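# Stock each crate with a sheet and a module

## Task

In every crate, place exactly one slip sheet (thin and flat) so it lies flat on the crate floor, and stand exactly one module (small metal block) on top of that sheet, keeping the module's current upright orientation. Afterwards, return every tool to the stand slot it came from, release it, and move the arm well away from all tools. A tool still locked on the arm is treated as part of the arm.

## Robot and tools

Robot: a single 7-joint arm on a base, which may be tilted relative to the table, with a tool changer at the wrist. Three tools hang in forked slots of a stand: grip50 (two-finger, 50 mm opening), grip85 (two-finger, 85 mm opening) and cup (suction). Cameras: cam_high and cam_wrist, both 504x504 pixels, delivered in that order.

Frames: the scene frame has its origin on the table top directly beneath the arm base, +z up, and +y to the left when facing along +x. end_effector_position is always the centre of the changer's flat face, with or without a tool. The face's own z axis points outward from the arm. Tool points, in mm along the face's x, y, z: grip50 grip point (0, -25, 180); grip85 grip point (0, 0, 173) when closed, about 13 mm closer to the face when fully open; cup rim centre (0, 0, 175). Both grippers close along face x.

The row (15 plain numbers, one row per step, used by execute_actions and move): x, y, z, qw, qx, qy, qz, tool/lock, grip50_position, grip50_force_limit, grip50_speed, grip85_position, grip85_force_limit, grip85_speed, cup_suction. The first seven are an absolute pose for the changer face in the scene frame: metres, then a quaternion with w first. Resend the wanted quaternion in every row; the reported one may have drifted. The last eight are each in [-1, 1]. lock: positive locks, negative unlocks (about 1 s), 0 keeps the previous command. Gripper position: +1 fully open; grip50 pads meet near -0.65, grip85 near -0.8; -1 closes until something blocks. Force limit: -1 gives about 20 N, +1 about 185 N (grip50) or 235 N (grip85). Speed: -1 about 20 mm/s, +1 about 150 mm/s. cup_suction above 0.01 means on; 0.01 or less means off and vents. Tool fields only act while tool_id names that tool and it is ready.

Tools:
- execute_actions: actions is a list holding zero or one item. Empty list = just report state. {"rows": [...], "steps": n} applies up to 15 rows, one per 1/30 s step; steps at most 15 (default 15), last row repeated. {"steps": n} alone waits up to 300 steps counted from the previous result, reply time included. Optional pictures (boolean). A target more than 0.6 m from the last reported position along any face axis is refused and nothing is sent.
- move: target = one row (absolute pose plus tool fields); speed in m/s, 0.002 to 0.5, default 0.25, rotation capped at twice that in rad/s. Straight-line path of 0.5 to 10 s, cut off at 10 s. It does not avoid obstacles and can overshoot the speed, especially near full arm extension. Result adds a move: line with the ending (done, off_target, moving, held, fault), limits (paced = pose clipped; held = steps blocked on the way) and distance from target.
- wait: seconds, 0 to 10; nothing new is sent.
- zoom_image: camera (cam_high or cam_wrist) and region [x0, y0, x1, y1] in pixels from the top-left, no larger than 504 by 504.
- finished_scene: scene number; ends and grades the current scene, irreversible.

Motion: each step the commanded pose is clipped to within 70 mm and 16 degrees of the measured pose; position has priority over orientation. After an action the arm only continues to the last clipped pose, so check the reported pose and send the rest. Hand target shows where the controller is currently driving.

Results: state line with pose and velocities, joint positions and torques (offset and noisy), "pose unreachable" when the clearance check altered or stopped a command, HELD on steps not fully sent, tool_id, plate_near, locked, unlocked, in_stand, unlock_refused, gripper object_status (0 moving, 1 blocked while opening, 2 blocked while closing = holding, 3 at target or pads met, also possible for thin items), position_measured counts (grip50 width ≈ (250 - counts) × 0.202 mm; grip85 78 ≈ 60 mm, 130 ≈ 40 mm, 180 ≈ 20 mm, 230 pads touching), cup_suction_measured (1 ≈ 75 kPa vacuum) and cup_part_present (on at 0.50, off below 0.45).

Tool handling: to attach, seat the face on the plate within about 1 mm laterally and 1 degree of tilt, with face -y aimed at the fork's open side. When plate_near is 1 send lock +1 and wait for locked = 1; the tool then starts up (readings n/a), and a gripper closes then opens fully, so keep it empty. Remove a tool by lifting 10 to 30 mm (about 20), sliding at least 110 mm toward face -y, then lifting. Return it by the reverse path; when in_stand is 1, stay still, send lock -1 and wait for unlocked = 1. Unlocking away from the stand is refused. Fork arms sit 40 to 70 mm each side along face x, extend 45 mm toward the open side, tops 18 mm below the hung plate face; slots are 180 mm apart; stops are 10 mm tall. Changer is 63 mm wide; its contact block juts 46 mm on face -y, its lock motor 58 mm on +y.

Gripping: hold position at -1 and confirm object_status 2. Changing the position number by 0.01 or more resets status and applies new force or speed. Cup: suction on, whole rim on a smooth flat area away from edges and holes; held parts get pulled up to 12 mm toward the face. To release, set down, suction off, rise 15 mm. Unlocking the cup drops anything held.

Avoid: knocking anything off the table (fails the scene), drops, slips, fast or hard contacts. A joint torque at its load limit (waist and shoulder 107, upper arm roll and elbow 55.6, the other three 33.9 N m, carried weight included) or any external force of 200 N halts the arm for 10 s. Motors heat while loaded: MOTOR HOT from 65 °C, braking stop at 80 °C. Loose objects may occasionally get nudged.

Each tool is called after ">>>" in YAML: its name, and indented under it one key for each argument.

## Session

>>> execute_actions:
  actions: []

Scene clock: 0.00 s of 15600.00 s.
end_effector_position=(+0.2040, -0.2644, +0.1821) locked=0 unlocked=1 plate_near=0 in_stand=0 unlock_refused=0 tool_id=none grip50_position_measured=n/a grip50_object_status=n/a grip85_position_measured=n/a grip85_object_status=n/a cup_suction_measured=n/a cup_part_present=n/a end_effector_quat_wxyz=(-0.099, +0.816, +0.092, -0.562) end_effector_velocity=(-0.000, +0.000, +0.000) end_effector_angular_velocity=(-0.000, +0.000, -0.001)
Joint positions: [-0.553 -0.72   0.097  2.225 -0.401  0.16  -0.307]
Joint velocities: [-0.  0. -0.  0.  0. -0.  0.]
Joint torques (N m, as the joint torque sensors report them, + toward a larger angle): no reading
Hand target: +0.204, -0.264, +0.182; -0.099, +0.816, +0.092, -0.562

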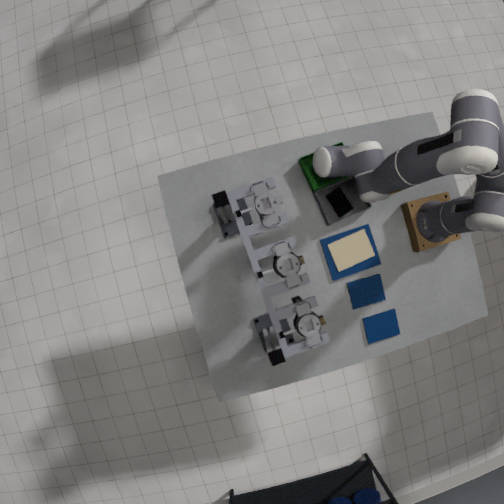

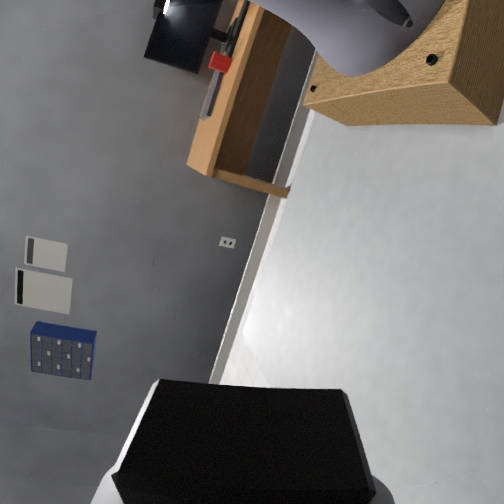

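>>> move:
  target: [0.53,0,0.55,0,0.7071,0.7071,0,0,1,0,0,1,0,0,0]
  speed: 0.3

Scene clock: 5.70 s of 15600.00 s.
end_effector_position=(+0.5280, +0.0019, +0.5514) locked=0 unlocked=1 plate_near=0 in_stand=0 unlock_refused=0 tool_id=none grip50_position_measured=n/a grip50_object_status=n/a grip85_position_measured=n/a grip85_object_status=n/a cup_suction_measured=n/a cup_part_present=n/a end_effector_quat_wxyz=(-0.000, +0.707, +0.707, +0.001) end_effector_velocity=(-0.000, -0.000, +0.000) end_effector_angular_velocity=(-0.000, +0.000, +0.000)
Joint positions: [-0.381 -0.119  0.599  1.792 -0.072  0.332 -1.315]
Joint velocities: [-0.  0.  0. -0. -0. -0. -0.]
Joint torques (N m, as the joint torque sensors report them, + toward a larger angle): [ -1.56  34.35   1.74 -30.24  -3.92   3.4    0.96]
Hand target: +0.528, +0.002, +0.551; -0.000, +0.708, +0.707, +0.001
Off the commanded pose: 0.003 m, 0 deg.
move: done

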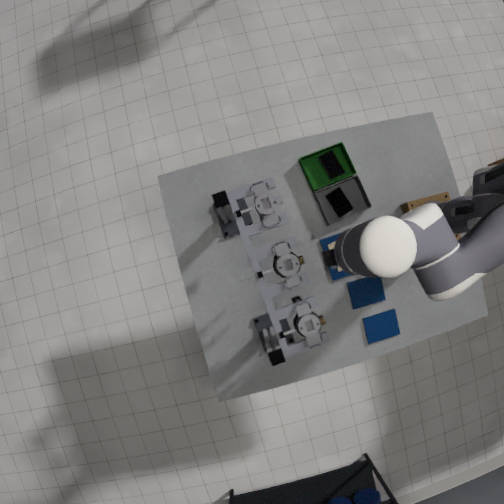

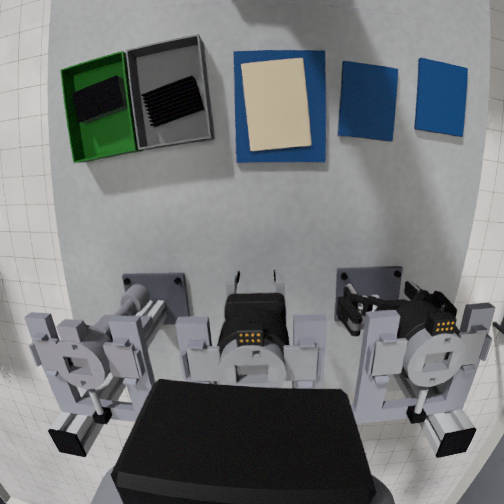

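>>> move:
  target: [0.628,0.174,0.40,0,0.6672,0.7449,0,0,1,0,0,1,0,0,0]
  speed: 0.2

Scene clock: 15.60 s of 15600.00 s.
end_effector_position=(+0.6283, +0.1743, +0.4001) locked=0 unlocked=1 plate_near=0 in_stand=0 unlock_refused=0 tool_id=none grip50_position_measured=n/a grip50_object_status=n/a grip85_position_measured=n/a grip85_object_status=n/a cup_suction_measured=n/a cup_part_present=n/a end_effector_quat_wxyz=(-0.000, +0.667, +0.745, +0.000) end_effector_velocity=(+0.000, -0.000, +0.001) end_effector_angular_velocity=(+0.000, -0.001, -0.001)
Joint positions: [-0.05  -0.584  0.574  1.674 -0.373  0.589 -1.009]
Joint velocities: [-0.001  0.001  0.     0.     0.001 -0.     0.001]
Joint torques (N m, as the joint torque sensors report them, + toward a larger angle): [ -2.22  52.49  10.67 -27.31  -3.22   3.16  -0.16]
Hand target: +0.628, +0.174, +0.400; -0.000, +0.667, +0.745, +0.001
Off the commanded pose: 0.000 m, 0 deg.
move: done

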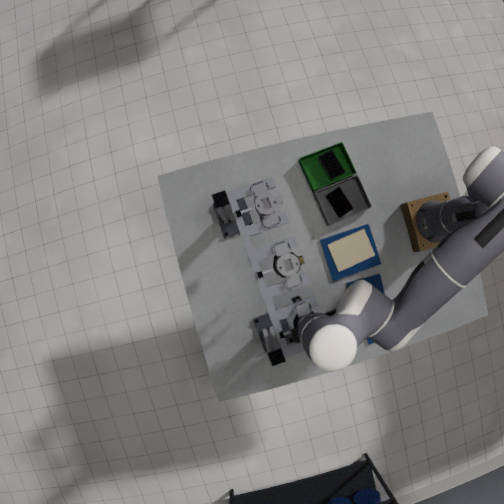

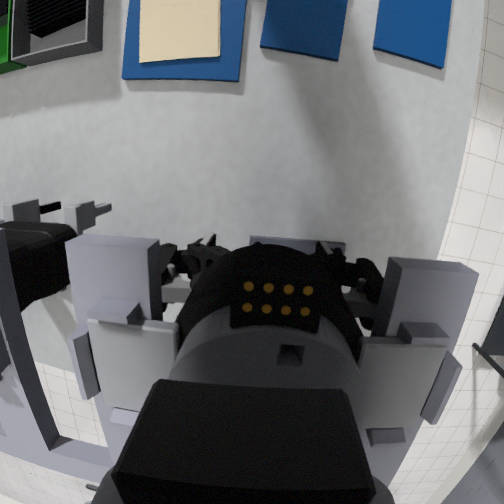

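>>> move:
  target: [0.628,0.1795,0.376,0,0.6801,0.7331,0,0,1,0,0,1,0,0,0]
  speed: 0.05

Scene clock: 19.40 s of 15600.00 s.
end_effector_position=(+0.6280, +0.1795, +0.3758) locked=0 unlocked=1 plate_near=0 in_stand=0 unlock_refused=0 tool_id=none grip50_position_measured=n/a grip50_object_status=n/a grip85_position_measured=n/a grip85_object_status=n/a cup_suction_measured=n/a cup_part_present=n/a end_effector_quat_wxyz=(-0.000, +0.680, +0.733, -0.000) end_effector_velocity=(+0.000, -0.000, +0.000) end_effector_angular_velocity=(-0.000, -0.001, +0.000)
Joint positions: [-0.028 -0.614  0.55   1.695 -0.391  0.639 -0.954]
Joint velocities: [-0.     0.001 -0.    -0.    -0.    -0.    -0.   ]
Joint torques (N m, as the joint torque sensors report them, + toward a larger angle): [ -0.24  53.33  10.73 -26.68  -3.73   3.61   0.44]
Hand target: +0.628, +0.180, +0.376; -0.000, +0.680, +0.733, +0.000
Off the commanded pose: 0.000 m, 0 deg.
move: done

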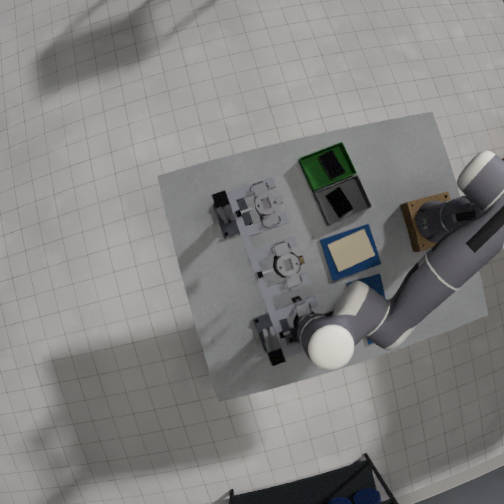

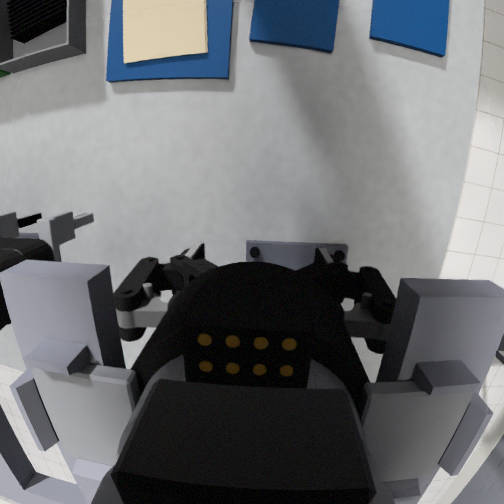

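>>> move:
  target: [0.629,0.1785,0.369,0,0.6801,0.7331,0,0,1,0,0,1,0,0,0]
  speed: 0.02

>>> move:
  target: [0.629,0.1785,0.362,0,0.6801,0.7331,0,0,1,0,0,1,0,0,0]
  speed: 0.01

Scene clock: 23.67 s of 15600.00 s.
end_effector_position=(+0.6290, +0.1784, +0.3690) locked=0 unlocked=1 plate_near=0 in_stand=0 unlock_refused=0 tool_id=none grip50_position_measured=n/a grip50_object_status=n/a grip85_position_measured=n/a grip85_object_status=n/a cup_suction_measured=n/a cup_part_present=n/a end_effector_quat_wxyz=(-0.000, +0.680, +0.733, -0.000) end_effector_velocity=(-0.000, +0.000, -0.000) end_effector_angular_velocity=(+0.000, +0.000, -0.000)
Joint positions: [-0.027 -0.624  0.544  1.699 -0.397  0.653 -0.953]
Joint velocities: [ 0. -0.  0.  0.  0. -0.  0.]
Joint torques (N m, as the joint torque sensors report them, + toward a larger angle): [  0.18  54.37  10.65 -26.    -3.72   3.42   1.08]
Hand target: +0.629, +0.179, +0.369; +0.000, +0.680, +0.733, -0.000
Off the commanded pose: 0.000 m, 0 deg.
move: done

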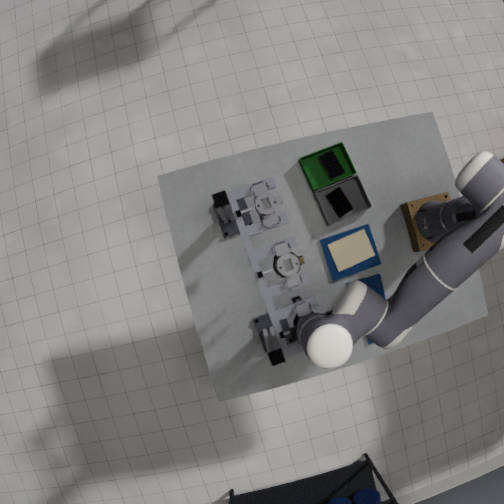

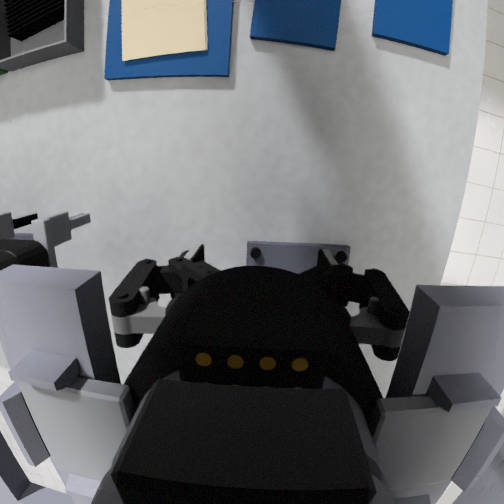

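Scene clock: 24.60 s of 15600.00 s.
end_effector_position=(+0.6298, +0.1788, +0.3639) locked=0 unlocked=1 plate_near=1 in_stand=1 unlock_refused=0 tool_id=none grip50_position_measured=n/a grip50_object_status=n/a grip85_position_measured=n/a grip85_object_status=n/a cup_suction_measured=n/a cup_part_present=n/a end_effector_quat_wxyz=(+0.001, +0.680, +0.733, +0.002) end_effector_velocity=(+0.000, +0.000, +0.000) end_effector_angular_velocity=(-0.001, -0.001, +0.002)
Joint positions: [-0.025 -0.632  0.54   1.704 -0.404  0.669 -0.949]
Joint velocities: [ 0.     0.    -0.    -0.    -0.002  0.001 -0.001]
Joint torques (N m, as the joint torque sensors report them, + toward a larger angle): [ -0.97  42.31   9.87 -19.17  -2.25   2.05   1.15]
Hand target: +0.629, +0.179, +0.362; +0.000, +0.680, +0.733, +0.000
Off the commanded pose: 0.002 m, 0 deg.
move: done

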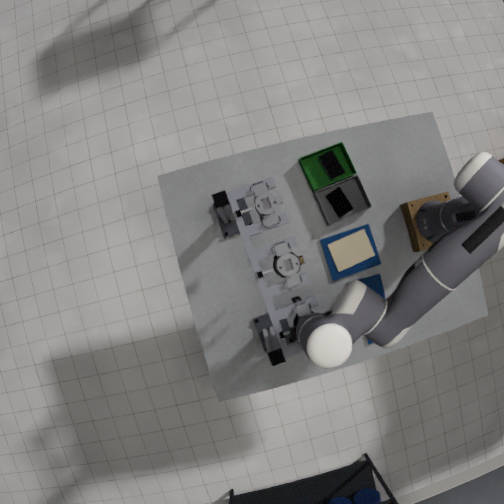

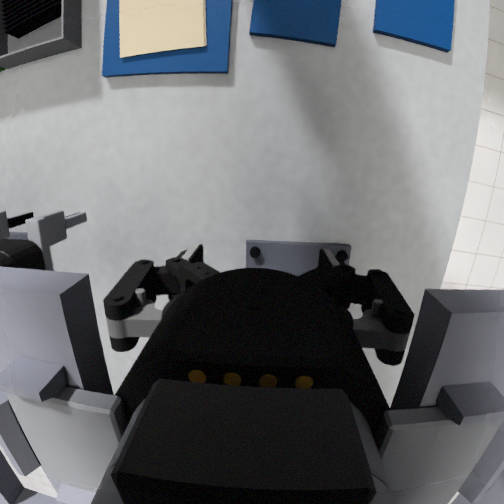

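>>> execute_actions:
  actions:
    - {"rows":[[0.6293,0.1786,0.3635,0,0.6801,0.7331,0,1,1,0,0,1,0,0,0]]}
  pictures: false

>>> execute_actions:
  actions:
    - {"steps": 22}
  pictures: false

>>> move:
  target: [0.6293,0.1786,0.384,0,0.6801,0.7331,0,0,1,0,0,1,0,0,0]
  speed: 0.05

>>> move:
  target: [0.494,0.1685,0.384,0,0.6801,0.7331,0,0,1,0,0,1,0,0,0]
  speed: 0.12

>>> move:
  target: [0.355,-0.35,0.33,0,0.9914,0.1305,0,0,1,0,0,0.8,0,0,0]
  speed: 0.3

Scene clock: 38.50 s of 15600.00 s.
end_effector_position=(+0.6296, +0.1787, +0.3642) locked=0 unlocked=0 plate_near=1 in_stand=1 unlock_refused=0 tool_id=none grip50_position_measured=n/a grip50_object_status=n/a grip85_position_measured=n/a grip85_object_status=n/a cup_suction_measured=n/a cup_part_present=n/a end_effector_quat_wxyz=(+0.001, +0.680, +0.733, +0.001) end_effector_velocity=(+0.000, +0.000, +0.000) end_effector_angular_velocity=(-0.001, -0.001, +0.001)
Joint positions: [-0.025 -0.632  0.54   1.703 -0.403  0.665 -0.949]
Joint velocities: [ 0.     0.     0.     0.    -0.002  0.    -0.   ]
Joint torques (N m, as the joint torque sensors report them, + toward a larger angle): [ -2.    48.98  11.41 -23.91  -2.98   2.86  -0.34]
Hand target: +0.629, +0.179, +0.363; +0.000, +0.680, +0.733, -0.000
Off the commanded pose: 0.001 m, 0 deg.
Steps of this call (steps 1 to 402: nothing new was sent; steps 403 to 417: all 15 steps of this action). Readings (end_effector_position | what the end effector reports):
403: (+0.6299, +0.1788, +0.3641) | locked=0 unlocked=0 plate_near=1 in_stand=1 unlock_refused=0 tool_id=none grip50_position_measured=n/a grip50_object_status=n/a grip85_position_measured=n/a grip85_object_status=n/a cup_suction_measured=n/a cup_part_present=n/a
404: (+0.6297, +0.1787, +0.3642) | locked=0 unlocked=0 plate_near=1 in_stand=1 unlock_refused=0 tool_id=none grip50_position_measured=n/a grip50_object_status=n/a grip85_position_measured=n/a grip85_object_status=n/a cup_suction_measured=n/a cup_part_present=n/a
406: (+0.6296, +0.1787, +0.3642) | locked=0 unlocked=0 plate_near=1 in_stand=1 unlock_refused=0 tool_id=none grip50_position_measured=n/a grip50_object_status=n/a grip85_position_measured=n/a grip85_object_status=n/a cup_suction_measured=n/a cup_part_present=n/a
410: (+0.6296, +0.1787, +0.3642) | locked=0 unlocked=0 plate_near=1 in_stand=1 unlock_refused=0 tool_id=none grip50_position_measured=n/a grip50_object_status=n/a grip85_position_measured=n/a grip85_object_status=n/a cup_suction_measured=n/a cup_part_present=n/a
417: the state above

Scene clock: 39.23 s of 15600.00 s.
end_effector_position=(+0.6297, +0.1788, +0.3644) locked=1 unlocked=0 plate_near=1 in_stand=1 unlock_refused=0 tool_id=grip85 grip50_position_measured=n/a grip50_object_status=n/a grip85_position_measured=n/a grip85_object_status=n/a cup_suction_measured=n/a cup_part_present=n/a end_effector_quat_wxyz=(+0.001, +0.680, +0.733, +0.001) end_effector_velocity=(-0.000, +0.000, -0.000) end_effector_angular_velocity=(+0.000, -0.000, -0.000)
Joint positions: [-0.025 -0.631  0.541  1.703 -0.403  0.665 -0.949]
Joint velocities: [0. 0. 0. 0. 0. 0. 0.]
Joint torques (N m, as the joint torque sensors report them, + toward a larger angle): [ -1.78  56.35  12.43 -28.36  -3.55   4.29  -0.44]
Hand target: +0.629, +0.179, +0.363; +0.000, +0.680, +0.733, -0.000
Off the commanded pose: 0.001 m, 0 deg.
Steps of this call (steps 1 to 22: nothing new was sent). Readings (end_effector_position | what the end effector reports):
1: (+0.6296, +0.1787, +0.3642) | locked=0 unlocked=0 plate_near=1 in_stand=1 unlock_refused=0 tool_id=none grip50_position_measured=n/a grip50_object_status=n/a grip85_position_measured=n/a grip85_object_status=n/a cup_suction_measured=n/a cup_part_present=n/a
2: (+0.6296, +0.1787, +0.3642) | locked=0 unlocked=0 plate_near=1 in_stand=1 unlock_refused=0 tool_id=none grip50_position_measured=n/a grip50_object_status=n/a grip85_position_measured=n/a grip85_object_status=n/a cup_suction_measured=n/a cup_part_present=n/a
4: (+0.6296, +0.1787, +0.3642) | locked=0 unlocked=0 plate_near=1 in_stand=1 unlock_refused=0 tool_id=none grip50_position_measured=n/a grip50_object_status=n/a grip85_position_measured=n/a grip85_object_status=n/a cup_suction_measured=n/a cup_part_present=n/a
8: (+0.6296, +0.1787, +0.3641) | locked=0 unlocked=0 plate_near=1 in_stand=1 unlock_refused=0 tool_id=none grip50_position_measured=n/a grip50_object_status=n/a grip85_position_measured=n/a grip85_object_status=n/a cup_suction_measured=n/a cup_part_present=n/a
22: the state above

Scene clock: 39.93 s of 15600.00 s.
end_effector_position=(+0.6293, +0.1787, +0.3842) locked=1 unlocked=0 plate_near=1 in_stand=0 unlock_refused=0 tool_id=grip85 grip50_position_measured=n/a grip50_object_status=n/a grip85_position_measured=n/a grip85_object_status=n/a cup_suction_measured=n/a cup_part_present=n/a end_effector_quat_wxyz=(+0.000, +0.680, +0.733, +0.000) end_effector_velocity=(+0.000, -0.000, -0.000) end_effector_angular_velocity=(-0.000, +0.000, -0.000)
Joint positions: [-0.032 -0.606  0.556  1.684 -0.385  0.621 -0.96 ]
Joint velocities: [-0. -0. -0. -0.  0. -0.  0.]
Joint torques (N m, as the joint torque sensors report them, + toward a larger angle): [ -2.48  60.86  12.8  -31.15  -4.33   4.42  -0.3 ]
Hand target: +0.629, +0.179, +0.384; -0.000, +0.680, +0.733, -0.000
Off the commanded pose: 0.000 m, 0 deg.
move: done

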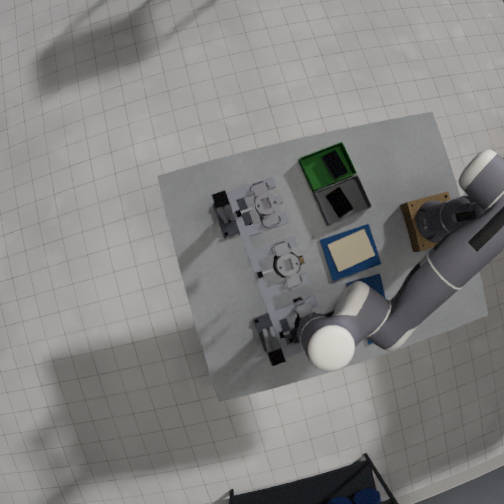

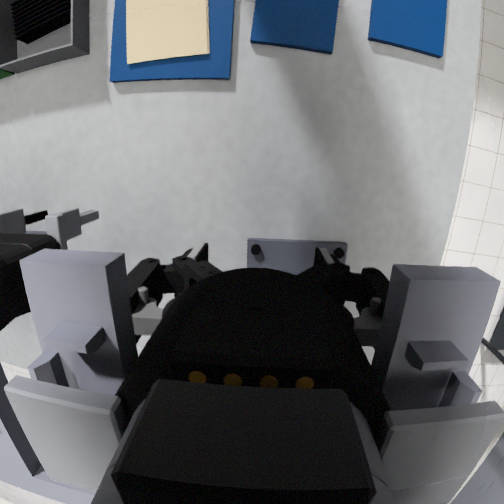

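Scene clock: 41.37 s of 15600.00 s.
end_effector_position=(+0.4940, +0.1684, +0.3835) locked=1 unlocked=0 plate_near=1 in_stand=0 unlock_refused=0 tool_id=grip85 grip50_position_measured=n/a grip50_object_status=n/a grip85_position_measured=n/a grip85_object_status=n/a cup_suction_measured=n/a cup_part_present=n/a end_effector_quat_wxyz=(-0.000, +0.680, +0.733, +0.000) end_effector_velocity=(-0.000, -0.000, -0.001) end_effector_angular_velocity=(-0.001, +0.001, +0.001)
Joint positions: [-0.106 -0.348  0.645  2.077 -0.299  0.776 -0.908]
Joint velocities: [ 0.    -0.001 -0.     0.    -0.    -0.    -0.001]
Joint torques (N m, as the joint torque sensors report them, + toward a larger angle): [ -0.39  43.52   7.71 -30.92  -4.28   4.83   0.31]
Hand target: +0.494, +0.168, +0.383; -0.000, +0.680, +0.733, +0.000
Off the commanded pose: 0.000 m, 0 deg.
move: done

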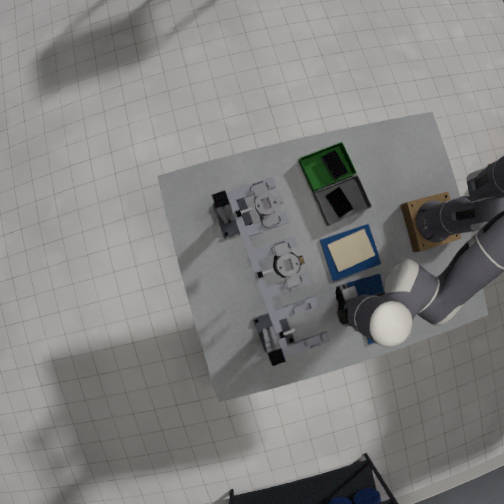

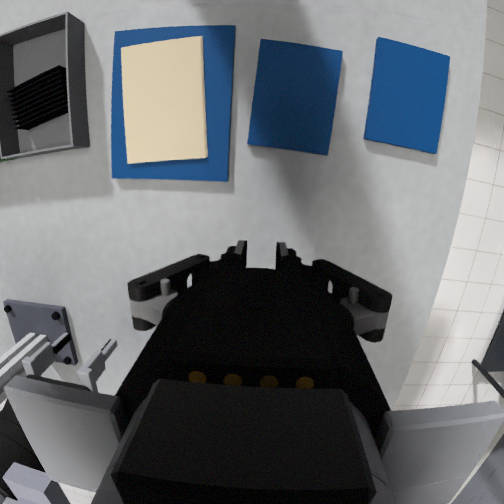

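Scene clock: 44.03 s of 15600.00 s.
end_effector_position=(+0.3561, -0.3513, +0.3300) locked=1 unlocked=0 plate_near=1 in_stand=0 unlock_refused=0 tool_id=grip85 grip50_position_measured=n/a grip50_object_status=n/a grip85_position_measured=28 grip85_object_status=3 cup_suction_measured=n/a cup_part_present=n/a end_effector_quat_wxyz=(+0.001, +0.991, +0.131, -0.001) end_effector_velocity=(-0.000, +0.000, +0.000) end_effector_angular_velocity=(+0.000, -0.000, +0.000)
Joint positions: [-0.703 -0.311  0.128  2.219 -0.062  0.965 -0.775]
Joint velocities: [ 0.     0.    -0.     0.     0.    -0.    -0.001]
Joint torques (N m, as the joint torque sensors report them, + toward a larger angle): [ -0.35  46.81   1.68 -25.53  -3.2    4.66   0.66]
Hand target: +0.356, -0.351, +0.330; +0.001, +0.991, +0.131, -0.001
Off the commanded pose: 0.002 m, 0 deg.
move: done

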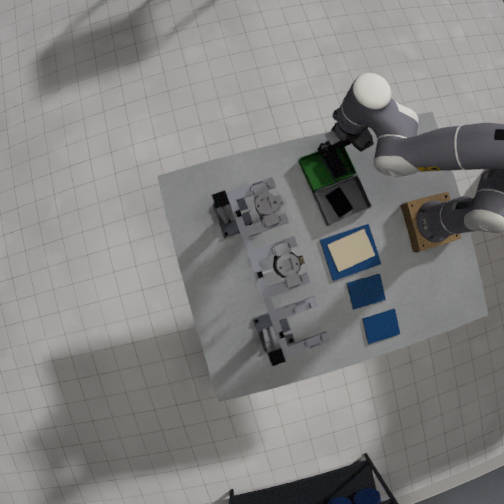

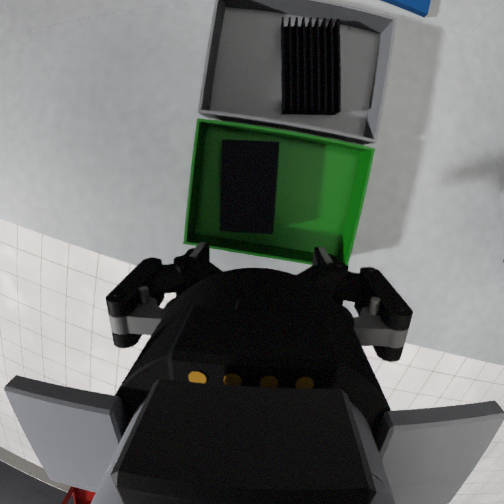

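>>> move:
  target: [0.333,-0.319,0.25,0,0.9914,0.1305,0,0,1,0,0,0.7,0,0,0]
  speed: 0.12

Scene clock: 47.23 s of 15600.00 s.
end_effector_position=(+0.3332, -0.3192, +0.2496) locked=1 unlocked=0 plate_near=1 in_stand=0 unlock_refused=0 tool_id=grip85 grip50_position_measured=n/a grip50_object_status=n/a grip85_position_measured=41 grip85_object_status=3 cup_suction_measured=n/a cup_part_present=n/a end_effector_quat_wxyz=(-0.000, +0.991, +0.131, +0.000) end_effector_velocity=(+0.000, -0.000, +0.000) end_effector_angular_velocity=(-0.001, -0.001, +0.001)
Joint positions: [-0.649 -0.458  0.091  2.363 -0.108  1.257 -0.71 ]
Joint velocities: [-0.     0.001 -0.    -0.    -0.001  0.    -0.   ]
Joint torques (N m, as the joint torque sensors report them, + toward a larger angle): [ -0.16  45.77   0.59 -18.96  -1.83   4.74   0.82]
Hand target: +0.333, -0.319, +0.250; -0.000, +0.991, +0.131, +0.000
Off the commanded pose: 0.000 m, 0 deg.
move: done

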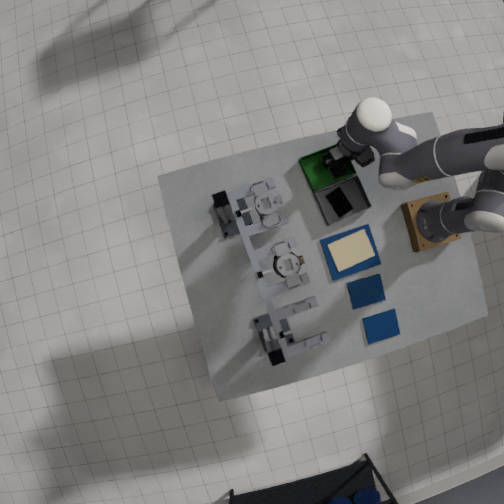

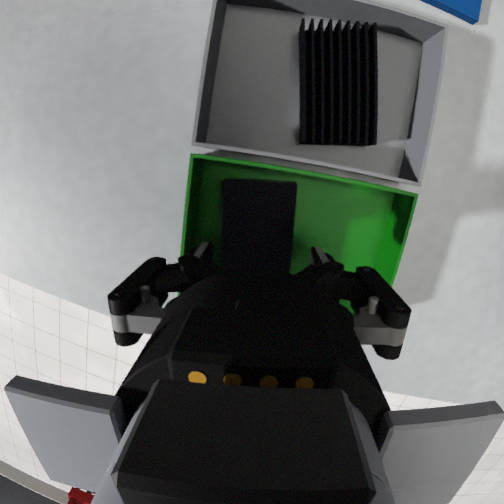

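>>> move:
  target: [0.331,-0.3195,0.205,0,0.9914,0.1305,0,0,1,0,0,0.7,0,0,0]
  speed: 0.03

>>> move:
  target: [0.331,-0.3195,0.205,0,0.9914,0.1305,0,0,1,0,0,-1,0,-0.5,0]

Scene clock: 52.17 s of 15600.00 s.
end_effector_position=(+0.3310, -0.3195, +0.2048) locked=1 unlocked=0 plate_near=1 in_stand=0 unlock_refused=0 tool_id=grip85 grip50_position_measured=n/a grip50_object_status=n/a grip85_position_measured=41 grip85_object_status=3 cup_suction_measured=n/a cup_part_present=n/a end_effector_quat_wxyz=(-0.000, +0.991, +0.131, -0.000) end_effector_velocity=(+0.000, -0.000, +0.000) end_effector_angular_velocity=(-0.001, -0.001, +0.001)
Joint positions: [-0.62  -0.591  0.052  2.362 -0.122  1.39  -0.701]
Joint velocities: [ 0.     0.001  0.    -0.    -0.001  0.     0.   ]
Joint torques (N m, as the joint torque sensors report them, + toward a larger angle): [ -0.59  47.63  -0.12 -14.59  -1.03   4.87   1.  ]
Hand target: +0.331, -0.320, +0.205; -0.000, +0.991, +0.131, +0.000
Off the commanded pose: 0.000 m, 0 deg.
move: done

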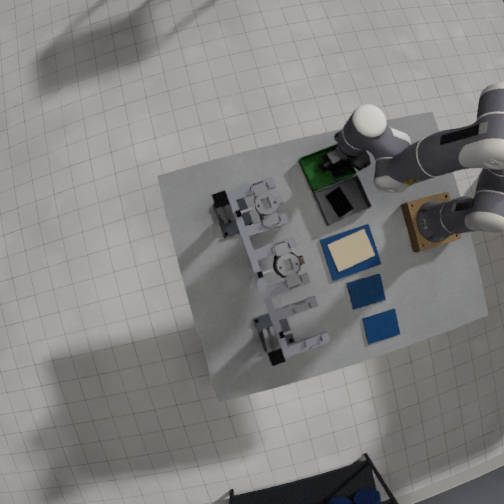

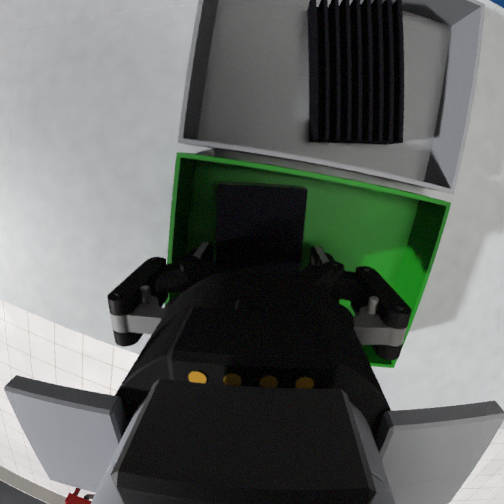

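Scene clock: 52.87 s of 15600.00 s.
end_effector_position=(+0.3312, -0.3197, +0.2053) locked=1 unlocked=0 plate_near=1 in_stand=0 unlock_refused=0 tool_id=grip85 grip50_position_measured=n/a grip50_object_status=n/a grip85_position_measured=82 grip85_object_status=2 cup_suction_measured=n/a cup_part_present=n/a end_effector_quat_wxyz=(+0.000, +0.991, +0.131, +0.000) end_effector_velocity=(+0.000, -0.000, +0.000) end_effector_angular_velocity=(-0.000, -0.000, -0.001)
Joint positions: [-0.62  -0.59   0.052  2.362 -0.122  1.39  -0.701]
Joint velocities: [-0.    -0.     0.    -0.     0.     0.     0.001]
Joint torques (N m, as the joint torque sensors report them, + toward a larger angle): [ -0.05  43.45   0.66 -12.85  -0.85   4.63   0.66]
Hand target: +0.331, -0.319, +0.205; -0.000, +0.991, +0.131, +0.000
Off the commanded pose: 0.000 m, 0 deg.
move: done

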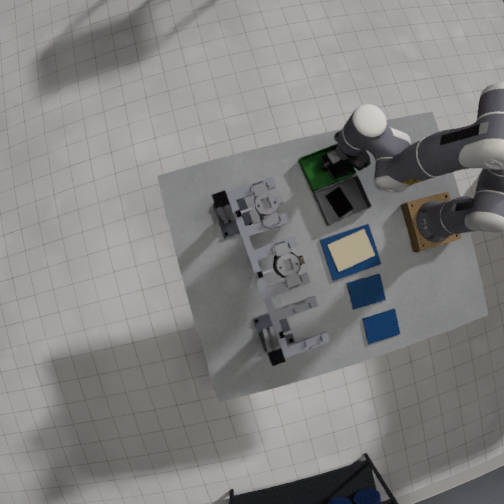

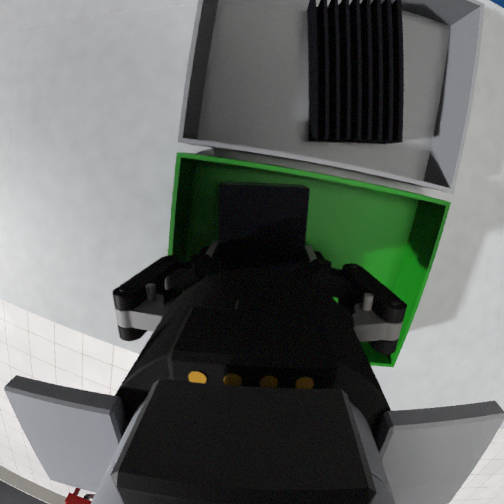

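>>> move:
  target: [0.331,-0.3195,0.28,0,0.9914,0.1305,0,0,1,0,0,-1,0,-0.5,0]
  speed: 0.1

>>> move:
  target: [0.485,0.20,0.27,0,1,0,0,0,1,0,0,-1,0,-0.5,0]
  speed: 0.25

>>> move:
  target: [0.485,0.20,0.203,0,1,0,0,0,1,0,0,-1,0,-0.5,0]
  speed: 0.04

>>> move:
  target: [0.485,0.20,0.203,0,1,0,0,0,1,0,0,0.8,0,0,0]

>>> move:
  target: [0.485,0.20,0.27,0,1,0,0,0,1,0,0,0.8,0,0,0]
  speed: 0.15

>>> move:
  target: [0.356,-0.185,0.26,0,0.9877,0.1564,0,0,1,0,0,0.8,0,0,0]
  speed: 0.3

Scene clock: 62.43 s of 15600.00 s.
end_effector_position=(+0.3308, -0.3193, +0.2802) locked=1 unlocked=0 plate_near=1 in_stand=0 unlock_refused=0 tool_id=grip85 grip50_position_measured=n/a grip50_object_status=n/a grip85_position_measured=82 grip85_object_status=2 cup_suction_measured=n/a cup_part_present=n/a end_effector_quat_wxyz=(+0.000, +0.991, +0.130, -0.000) end_effector_velocity=(-0.000, +0.000, -0.000) end_effector_angular_velocity=(+0.001, +0.001, -0.001)
Joint positions: [-0.668 -0.369  0.113  2.36  -0.087  1.165 -0.727]
Joint velocities: [-0.    -0.001  0.    -0.    -0.    -0.     0.001]
Joint torques (N m, as the joint torque sensors report them, + toward a larger angle): [ -1.77  43.69   1.19 -20.47  -2.27   4.89  -0.45]
Hand target: +0.331, -0.319, +0.280; +0.000, +0.991, +0.130, -0.000
Off the commanded pose: 0.000 m, 0 deg.
move: done

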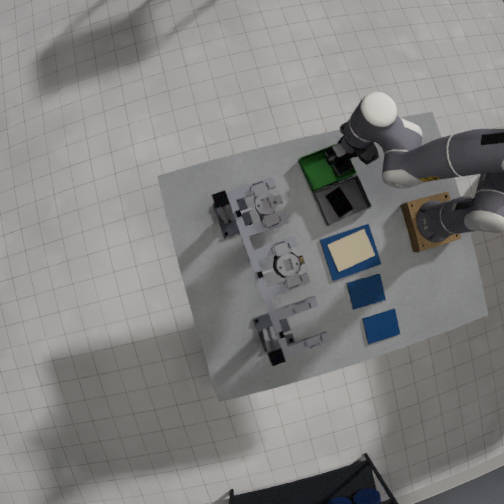

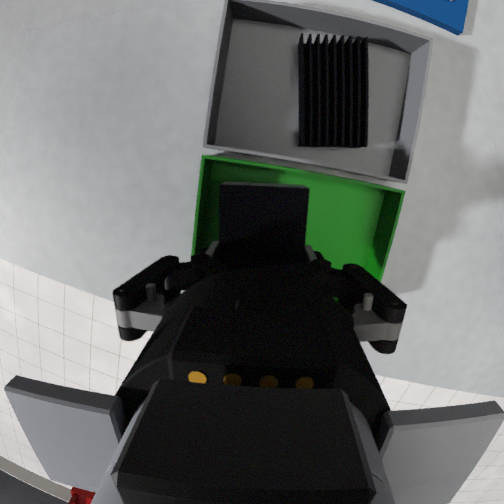

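Scene clock: 65.03 s of 15600.00 s.
end_effector_position=(+0.4840, +0.2018, +0.2701) locked=1 unlocked=0 plate_near=1 in_stand=0 unlock_refused=0 tool_id=grip85 grip50_position_measured=n/a grip50_object_status=n/a grip85_position_measured=82 grip85_object_status=2 cup_suction_measured=n/a cup_part_present=n/a end_effector_quat_wxyz=(-0.002, +1.000, -0.000, +0.001) end_effector_velocity=(+0.000, +0.000, +0.000) end_effector_angular_velocity=(-0.000, -0.001, +0.001)
Joint positions: [ 0.337 -0.503  0.233  2.182 -0.258  1.104  0.791]
Joint velocities: [ 0.     0.     0.     0.    -0.001 -0.     0.   ]
Joint torques (N m, as the joint torque sensors report them, + toward a larger angle): [ -2.28  52.19   5.23 -22.85  -2.62   4.95  -0.47]
Hand target: +0.484, +0.202, +0.270; -0.002, +1.000, -0.000, +0.001
Off the commanded pose: 0.002 m, 0 deg.
move: done

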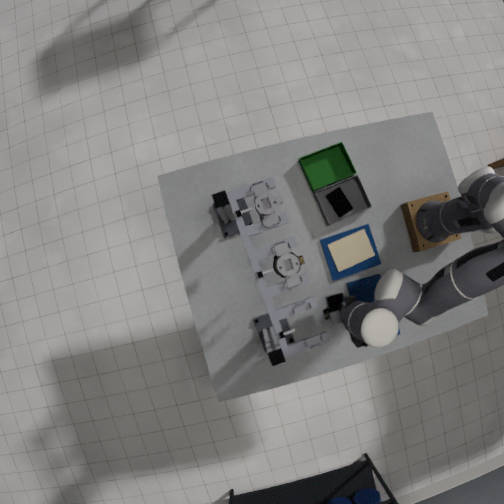

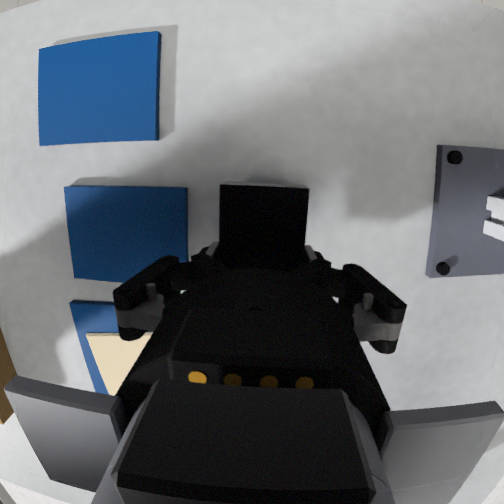

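Scene clock: 66.93 s of 15600.00 s.
end_effector_position=(+0.4853, +0.2001, +0.2030) locked=1 unlocked=0 plate_near=1 in_stand=0 unlock_refused=0 tool_id=grip85 grip50_position_measured=n/a grip50_object_status=n/a grip85_position_measured=82 grip85_object_status=2 cup_suction_measured=n/a cup_part_present=n/a end_effector_quat_wxyz=(-0.000, +1.000, +0.000, +0.000) end_effector_velocity=(-0.000, +0.000, +0.000) end_effector_angular_velocity=(-0.000, -0.000, -0.001)
Joint positions: [ 0.396 -0.662  0.143  2.19  -0.321  1.272  0.833]
Joint velocities: [-0.     0.     0.     0.    -0.001  0.     0.001]
Joint torques (N m, as the joint torque sensors report them, + toward a larger angle): [  1.28  51.59   3.71 -18.17  -1.7    4.63   0.94]
Hand target: +0.485, +0.200, +0.203; -0.000, +1.000, +0.000, -0.000
Off the commanded pose: 0.000 m, 0 deg.
move: done

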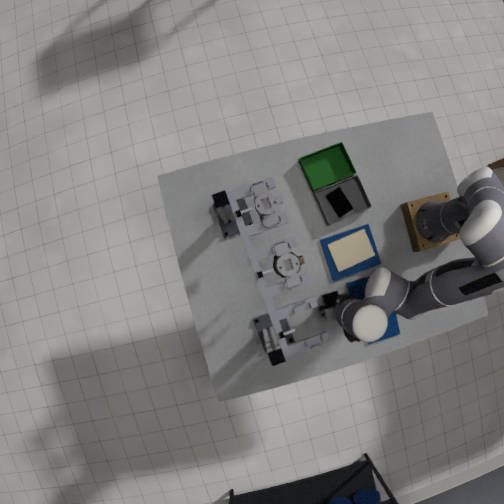

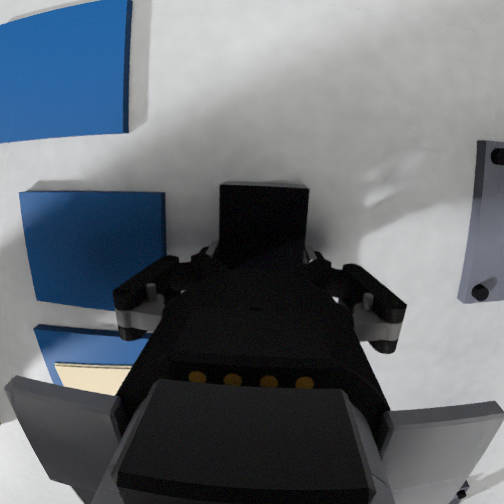

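Scene clock: 67.63 s of 15600.00 s.
end_effector_position=(+0.4851, +0.2000, +0.2030) locked=1 unlocked=0 plate_near=1 in_stand=0 unlock_refused=0 tool_id=grip85 grip50_position_measured=n/a grip50_object_status=n/a grip85_position_measured=28 grip85_object_status=3 cup_suction_measured=n/a cup_part_present=n/a end_effector_quat_wxyz=(-0.000, +1.000, +0.000, -0.000) end_effector_velocity=(-0.000, -0.000, -0.000) end_effector_angular_velocity=(+0.000, +0.000, -0.000)
Joint positions: [ 0.396 -0.661  0.143  2.19  -0.321  1.272  0.833]
Joint velocities: [ 0.     0.    -0.     0.     0.001 -0.    -0.001]
Joint torques (N m, as the joint torque sensors report them, + toward a larger angle): [  0.7   54.65   3.89 -17.2   -1.54   5.15   1.05]
Hand target: +0.485, +0.200, +0.203; -0.000, +1.000, +0.000, -0.000
Off the commanded pose: 0.000 m, 0 deg.
move: done

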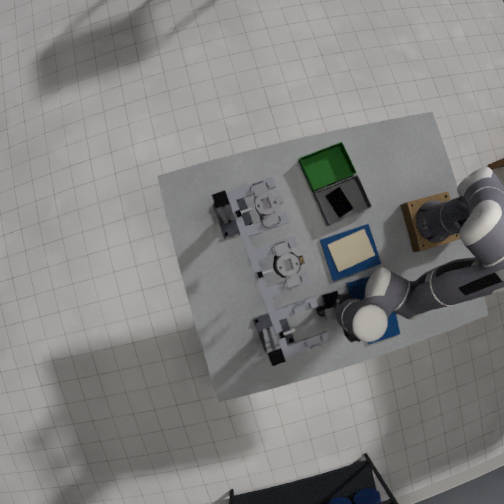

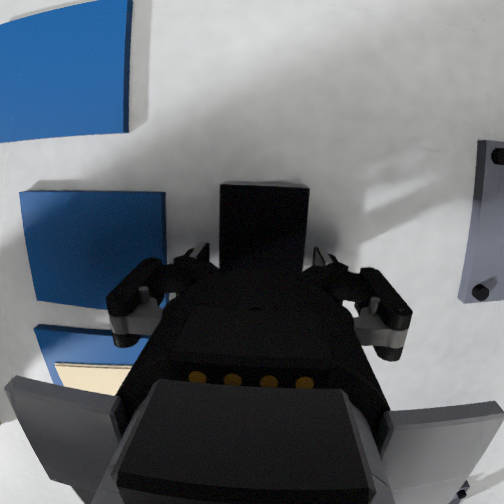

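Scene clock: 68.40 s of 15600.00 s.
end_effector_position=(+0.4848, +0.2000, +0.2702) locked=1 unlocked=0 plate_near=1 in_stand=0 unlock_refused=0 tool_id=grip85 grip50_position_measured=n/a grip50_object_status=n/a grip85_position_measured=28 grip85_object_status=3 cup_suction_measured=n/a cup_part_present=n/a end_effector_quat_wxyz=(-0.000, +1.000, -0.000, +0.000) end_effector_velocity=(-0.000, -0.000, -0.000) end_effector_angular_velocity=(+0.000, +0.001, -0.000)
Joint positions: [ 0.339 -0.502  0.229  2.182 -0.256  1.1    0.786]
Joint velocities: [-0.    -0.001 -0.    -0.     0.     0.    -0.   ]
Joint torques (N m, as the joint torque sensors report them, + toward a larger angle): [ -1.67  51.37   4.39 -22.6   -2.58   4.87   0.14]
Hand target: +0.485, +0.200, +0.270; +0.000, +1.000, -0.000, +0.000
Off the commanded pose: 0.000 m, 0 deg.
move: done

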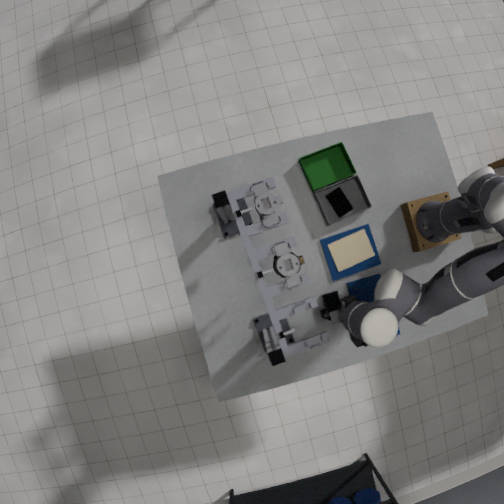

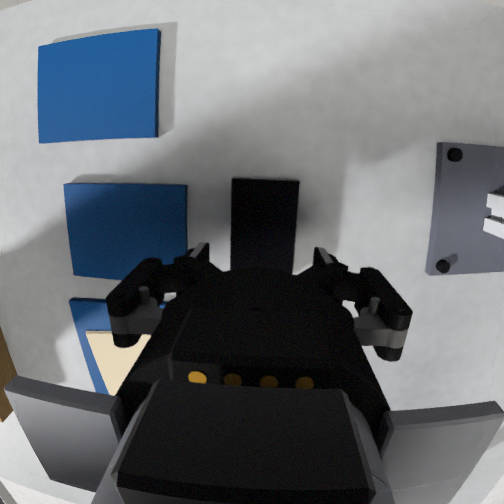

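Scene clock: 70.23 s of 15600.00 s.
end_effector_position=(+0.3569, -0.1864, +0.2595) locked=1 unlocked=0 plate_near=1 in_stand=0 unlock_refused=0 tool_id=grip85 grip50_position_measured=n/a grip50_object_status=n/a grip85_position_measured=28 grip85_object_status=3 cup_suction_measured=n/a cup_part_present=n/a end_effector_quat_wxyz=(+0.001, +0.988, +0.157, -0.001) end_effector_velocity=(+0.000, +0.000, +0.000) end_effector_angular_velocity=(-0.000, -0.000, +0.003)
Joint positions: [-0.431 -0.357  0.155  2.541 -0.224  1.329 -0.365]
Joint velocities: [ 0.    -0.    -0.    -0.    -0.001  0.    -0.001]
Joint torques (N m, as the joint torque sensors report them, + toward a larger angle): [  0.29  37.91   1.64 -16.35  -1.52   4.8    1.06]
Hand target: +0.357, -0.186, +0.259; +0.001, +0.988, +0.156, -0.001
Off the commanded pose: 0.002 m, 0 deg.
move: done

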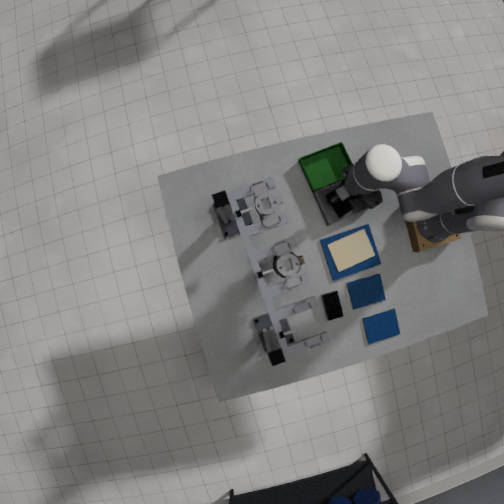

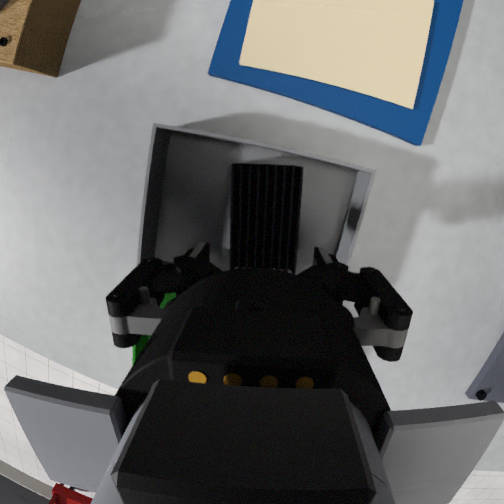

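>>> move:
  target: [0.354,-0.174,0.235,0,0.9877,0.1564,0,0,1,0,0,0.8,0,0,0]
  speed: 0.1

Scene clock: 83.17 s of 15600.00 s.
end_effector_position=(+0.3540, -0.1739, +0.2348) locked=1 unlocked=0 plate_near=1 in_stand=0 unlock_refused=0 tool_id=grip85 grip50_position_measured=n/a grip50_object_status=n/a grip85_position_measured=28 grip85_object_status=3 cup_suction_measured=n/a cup_part_present=n/a end_effector_quat_wxyz=(-0.000, +0.988, +0.157, -0.000) end_effector_velocity=(+0.000, -0.000, +0.000) end_effector_angular_velocity=(-0.000, -0.001, -0.000)
Joint positions: [-0.357 -0.433  0.091  2.575 -0.267  1.442 -0.307]
Joint velocities: [-0.     0.001  0.    -0.     0.001  0.    -0.   ]
Joint torques (N m, as the joint torque sensors report them, + toward a larger angle): [ -0.25  39.57   1.25 -12.94  -0.74   5.02   0.73]
Hand target: +0.354, -0.174, +0.235; -0.000, +0.988, +0.156, +0.000
Off the commanded pose: 0.000 m, 0 deg.
move: done

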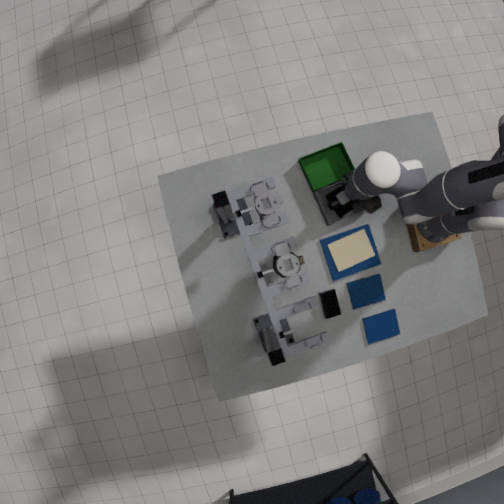

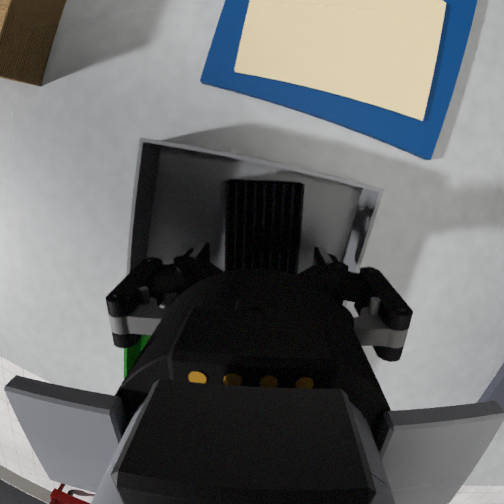

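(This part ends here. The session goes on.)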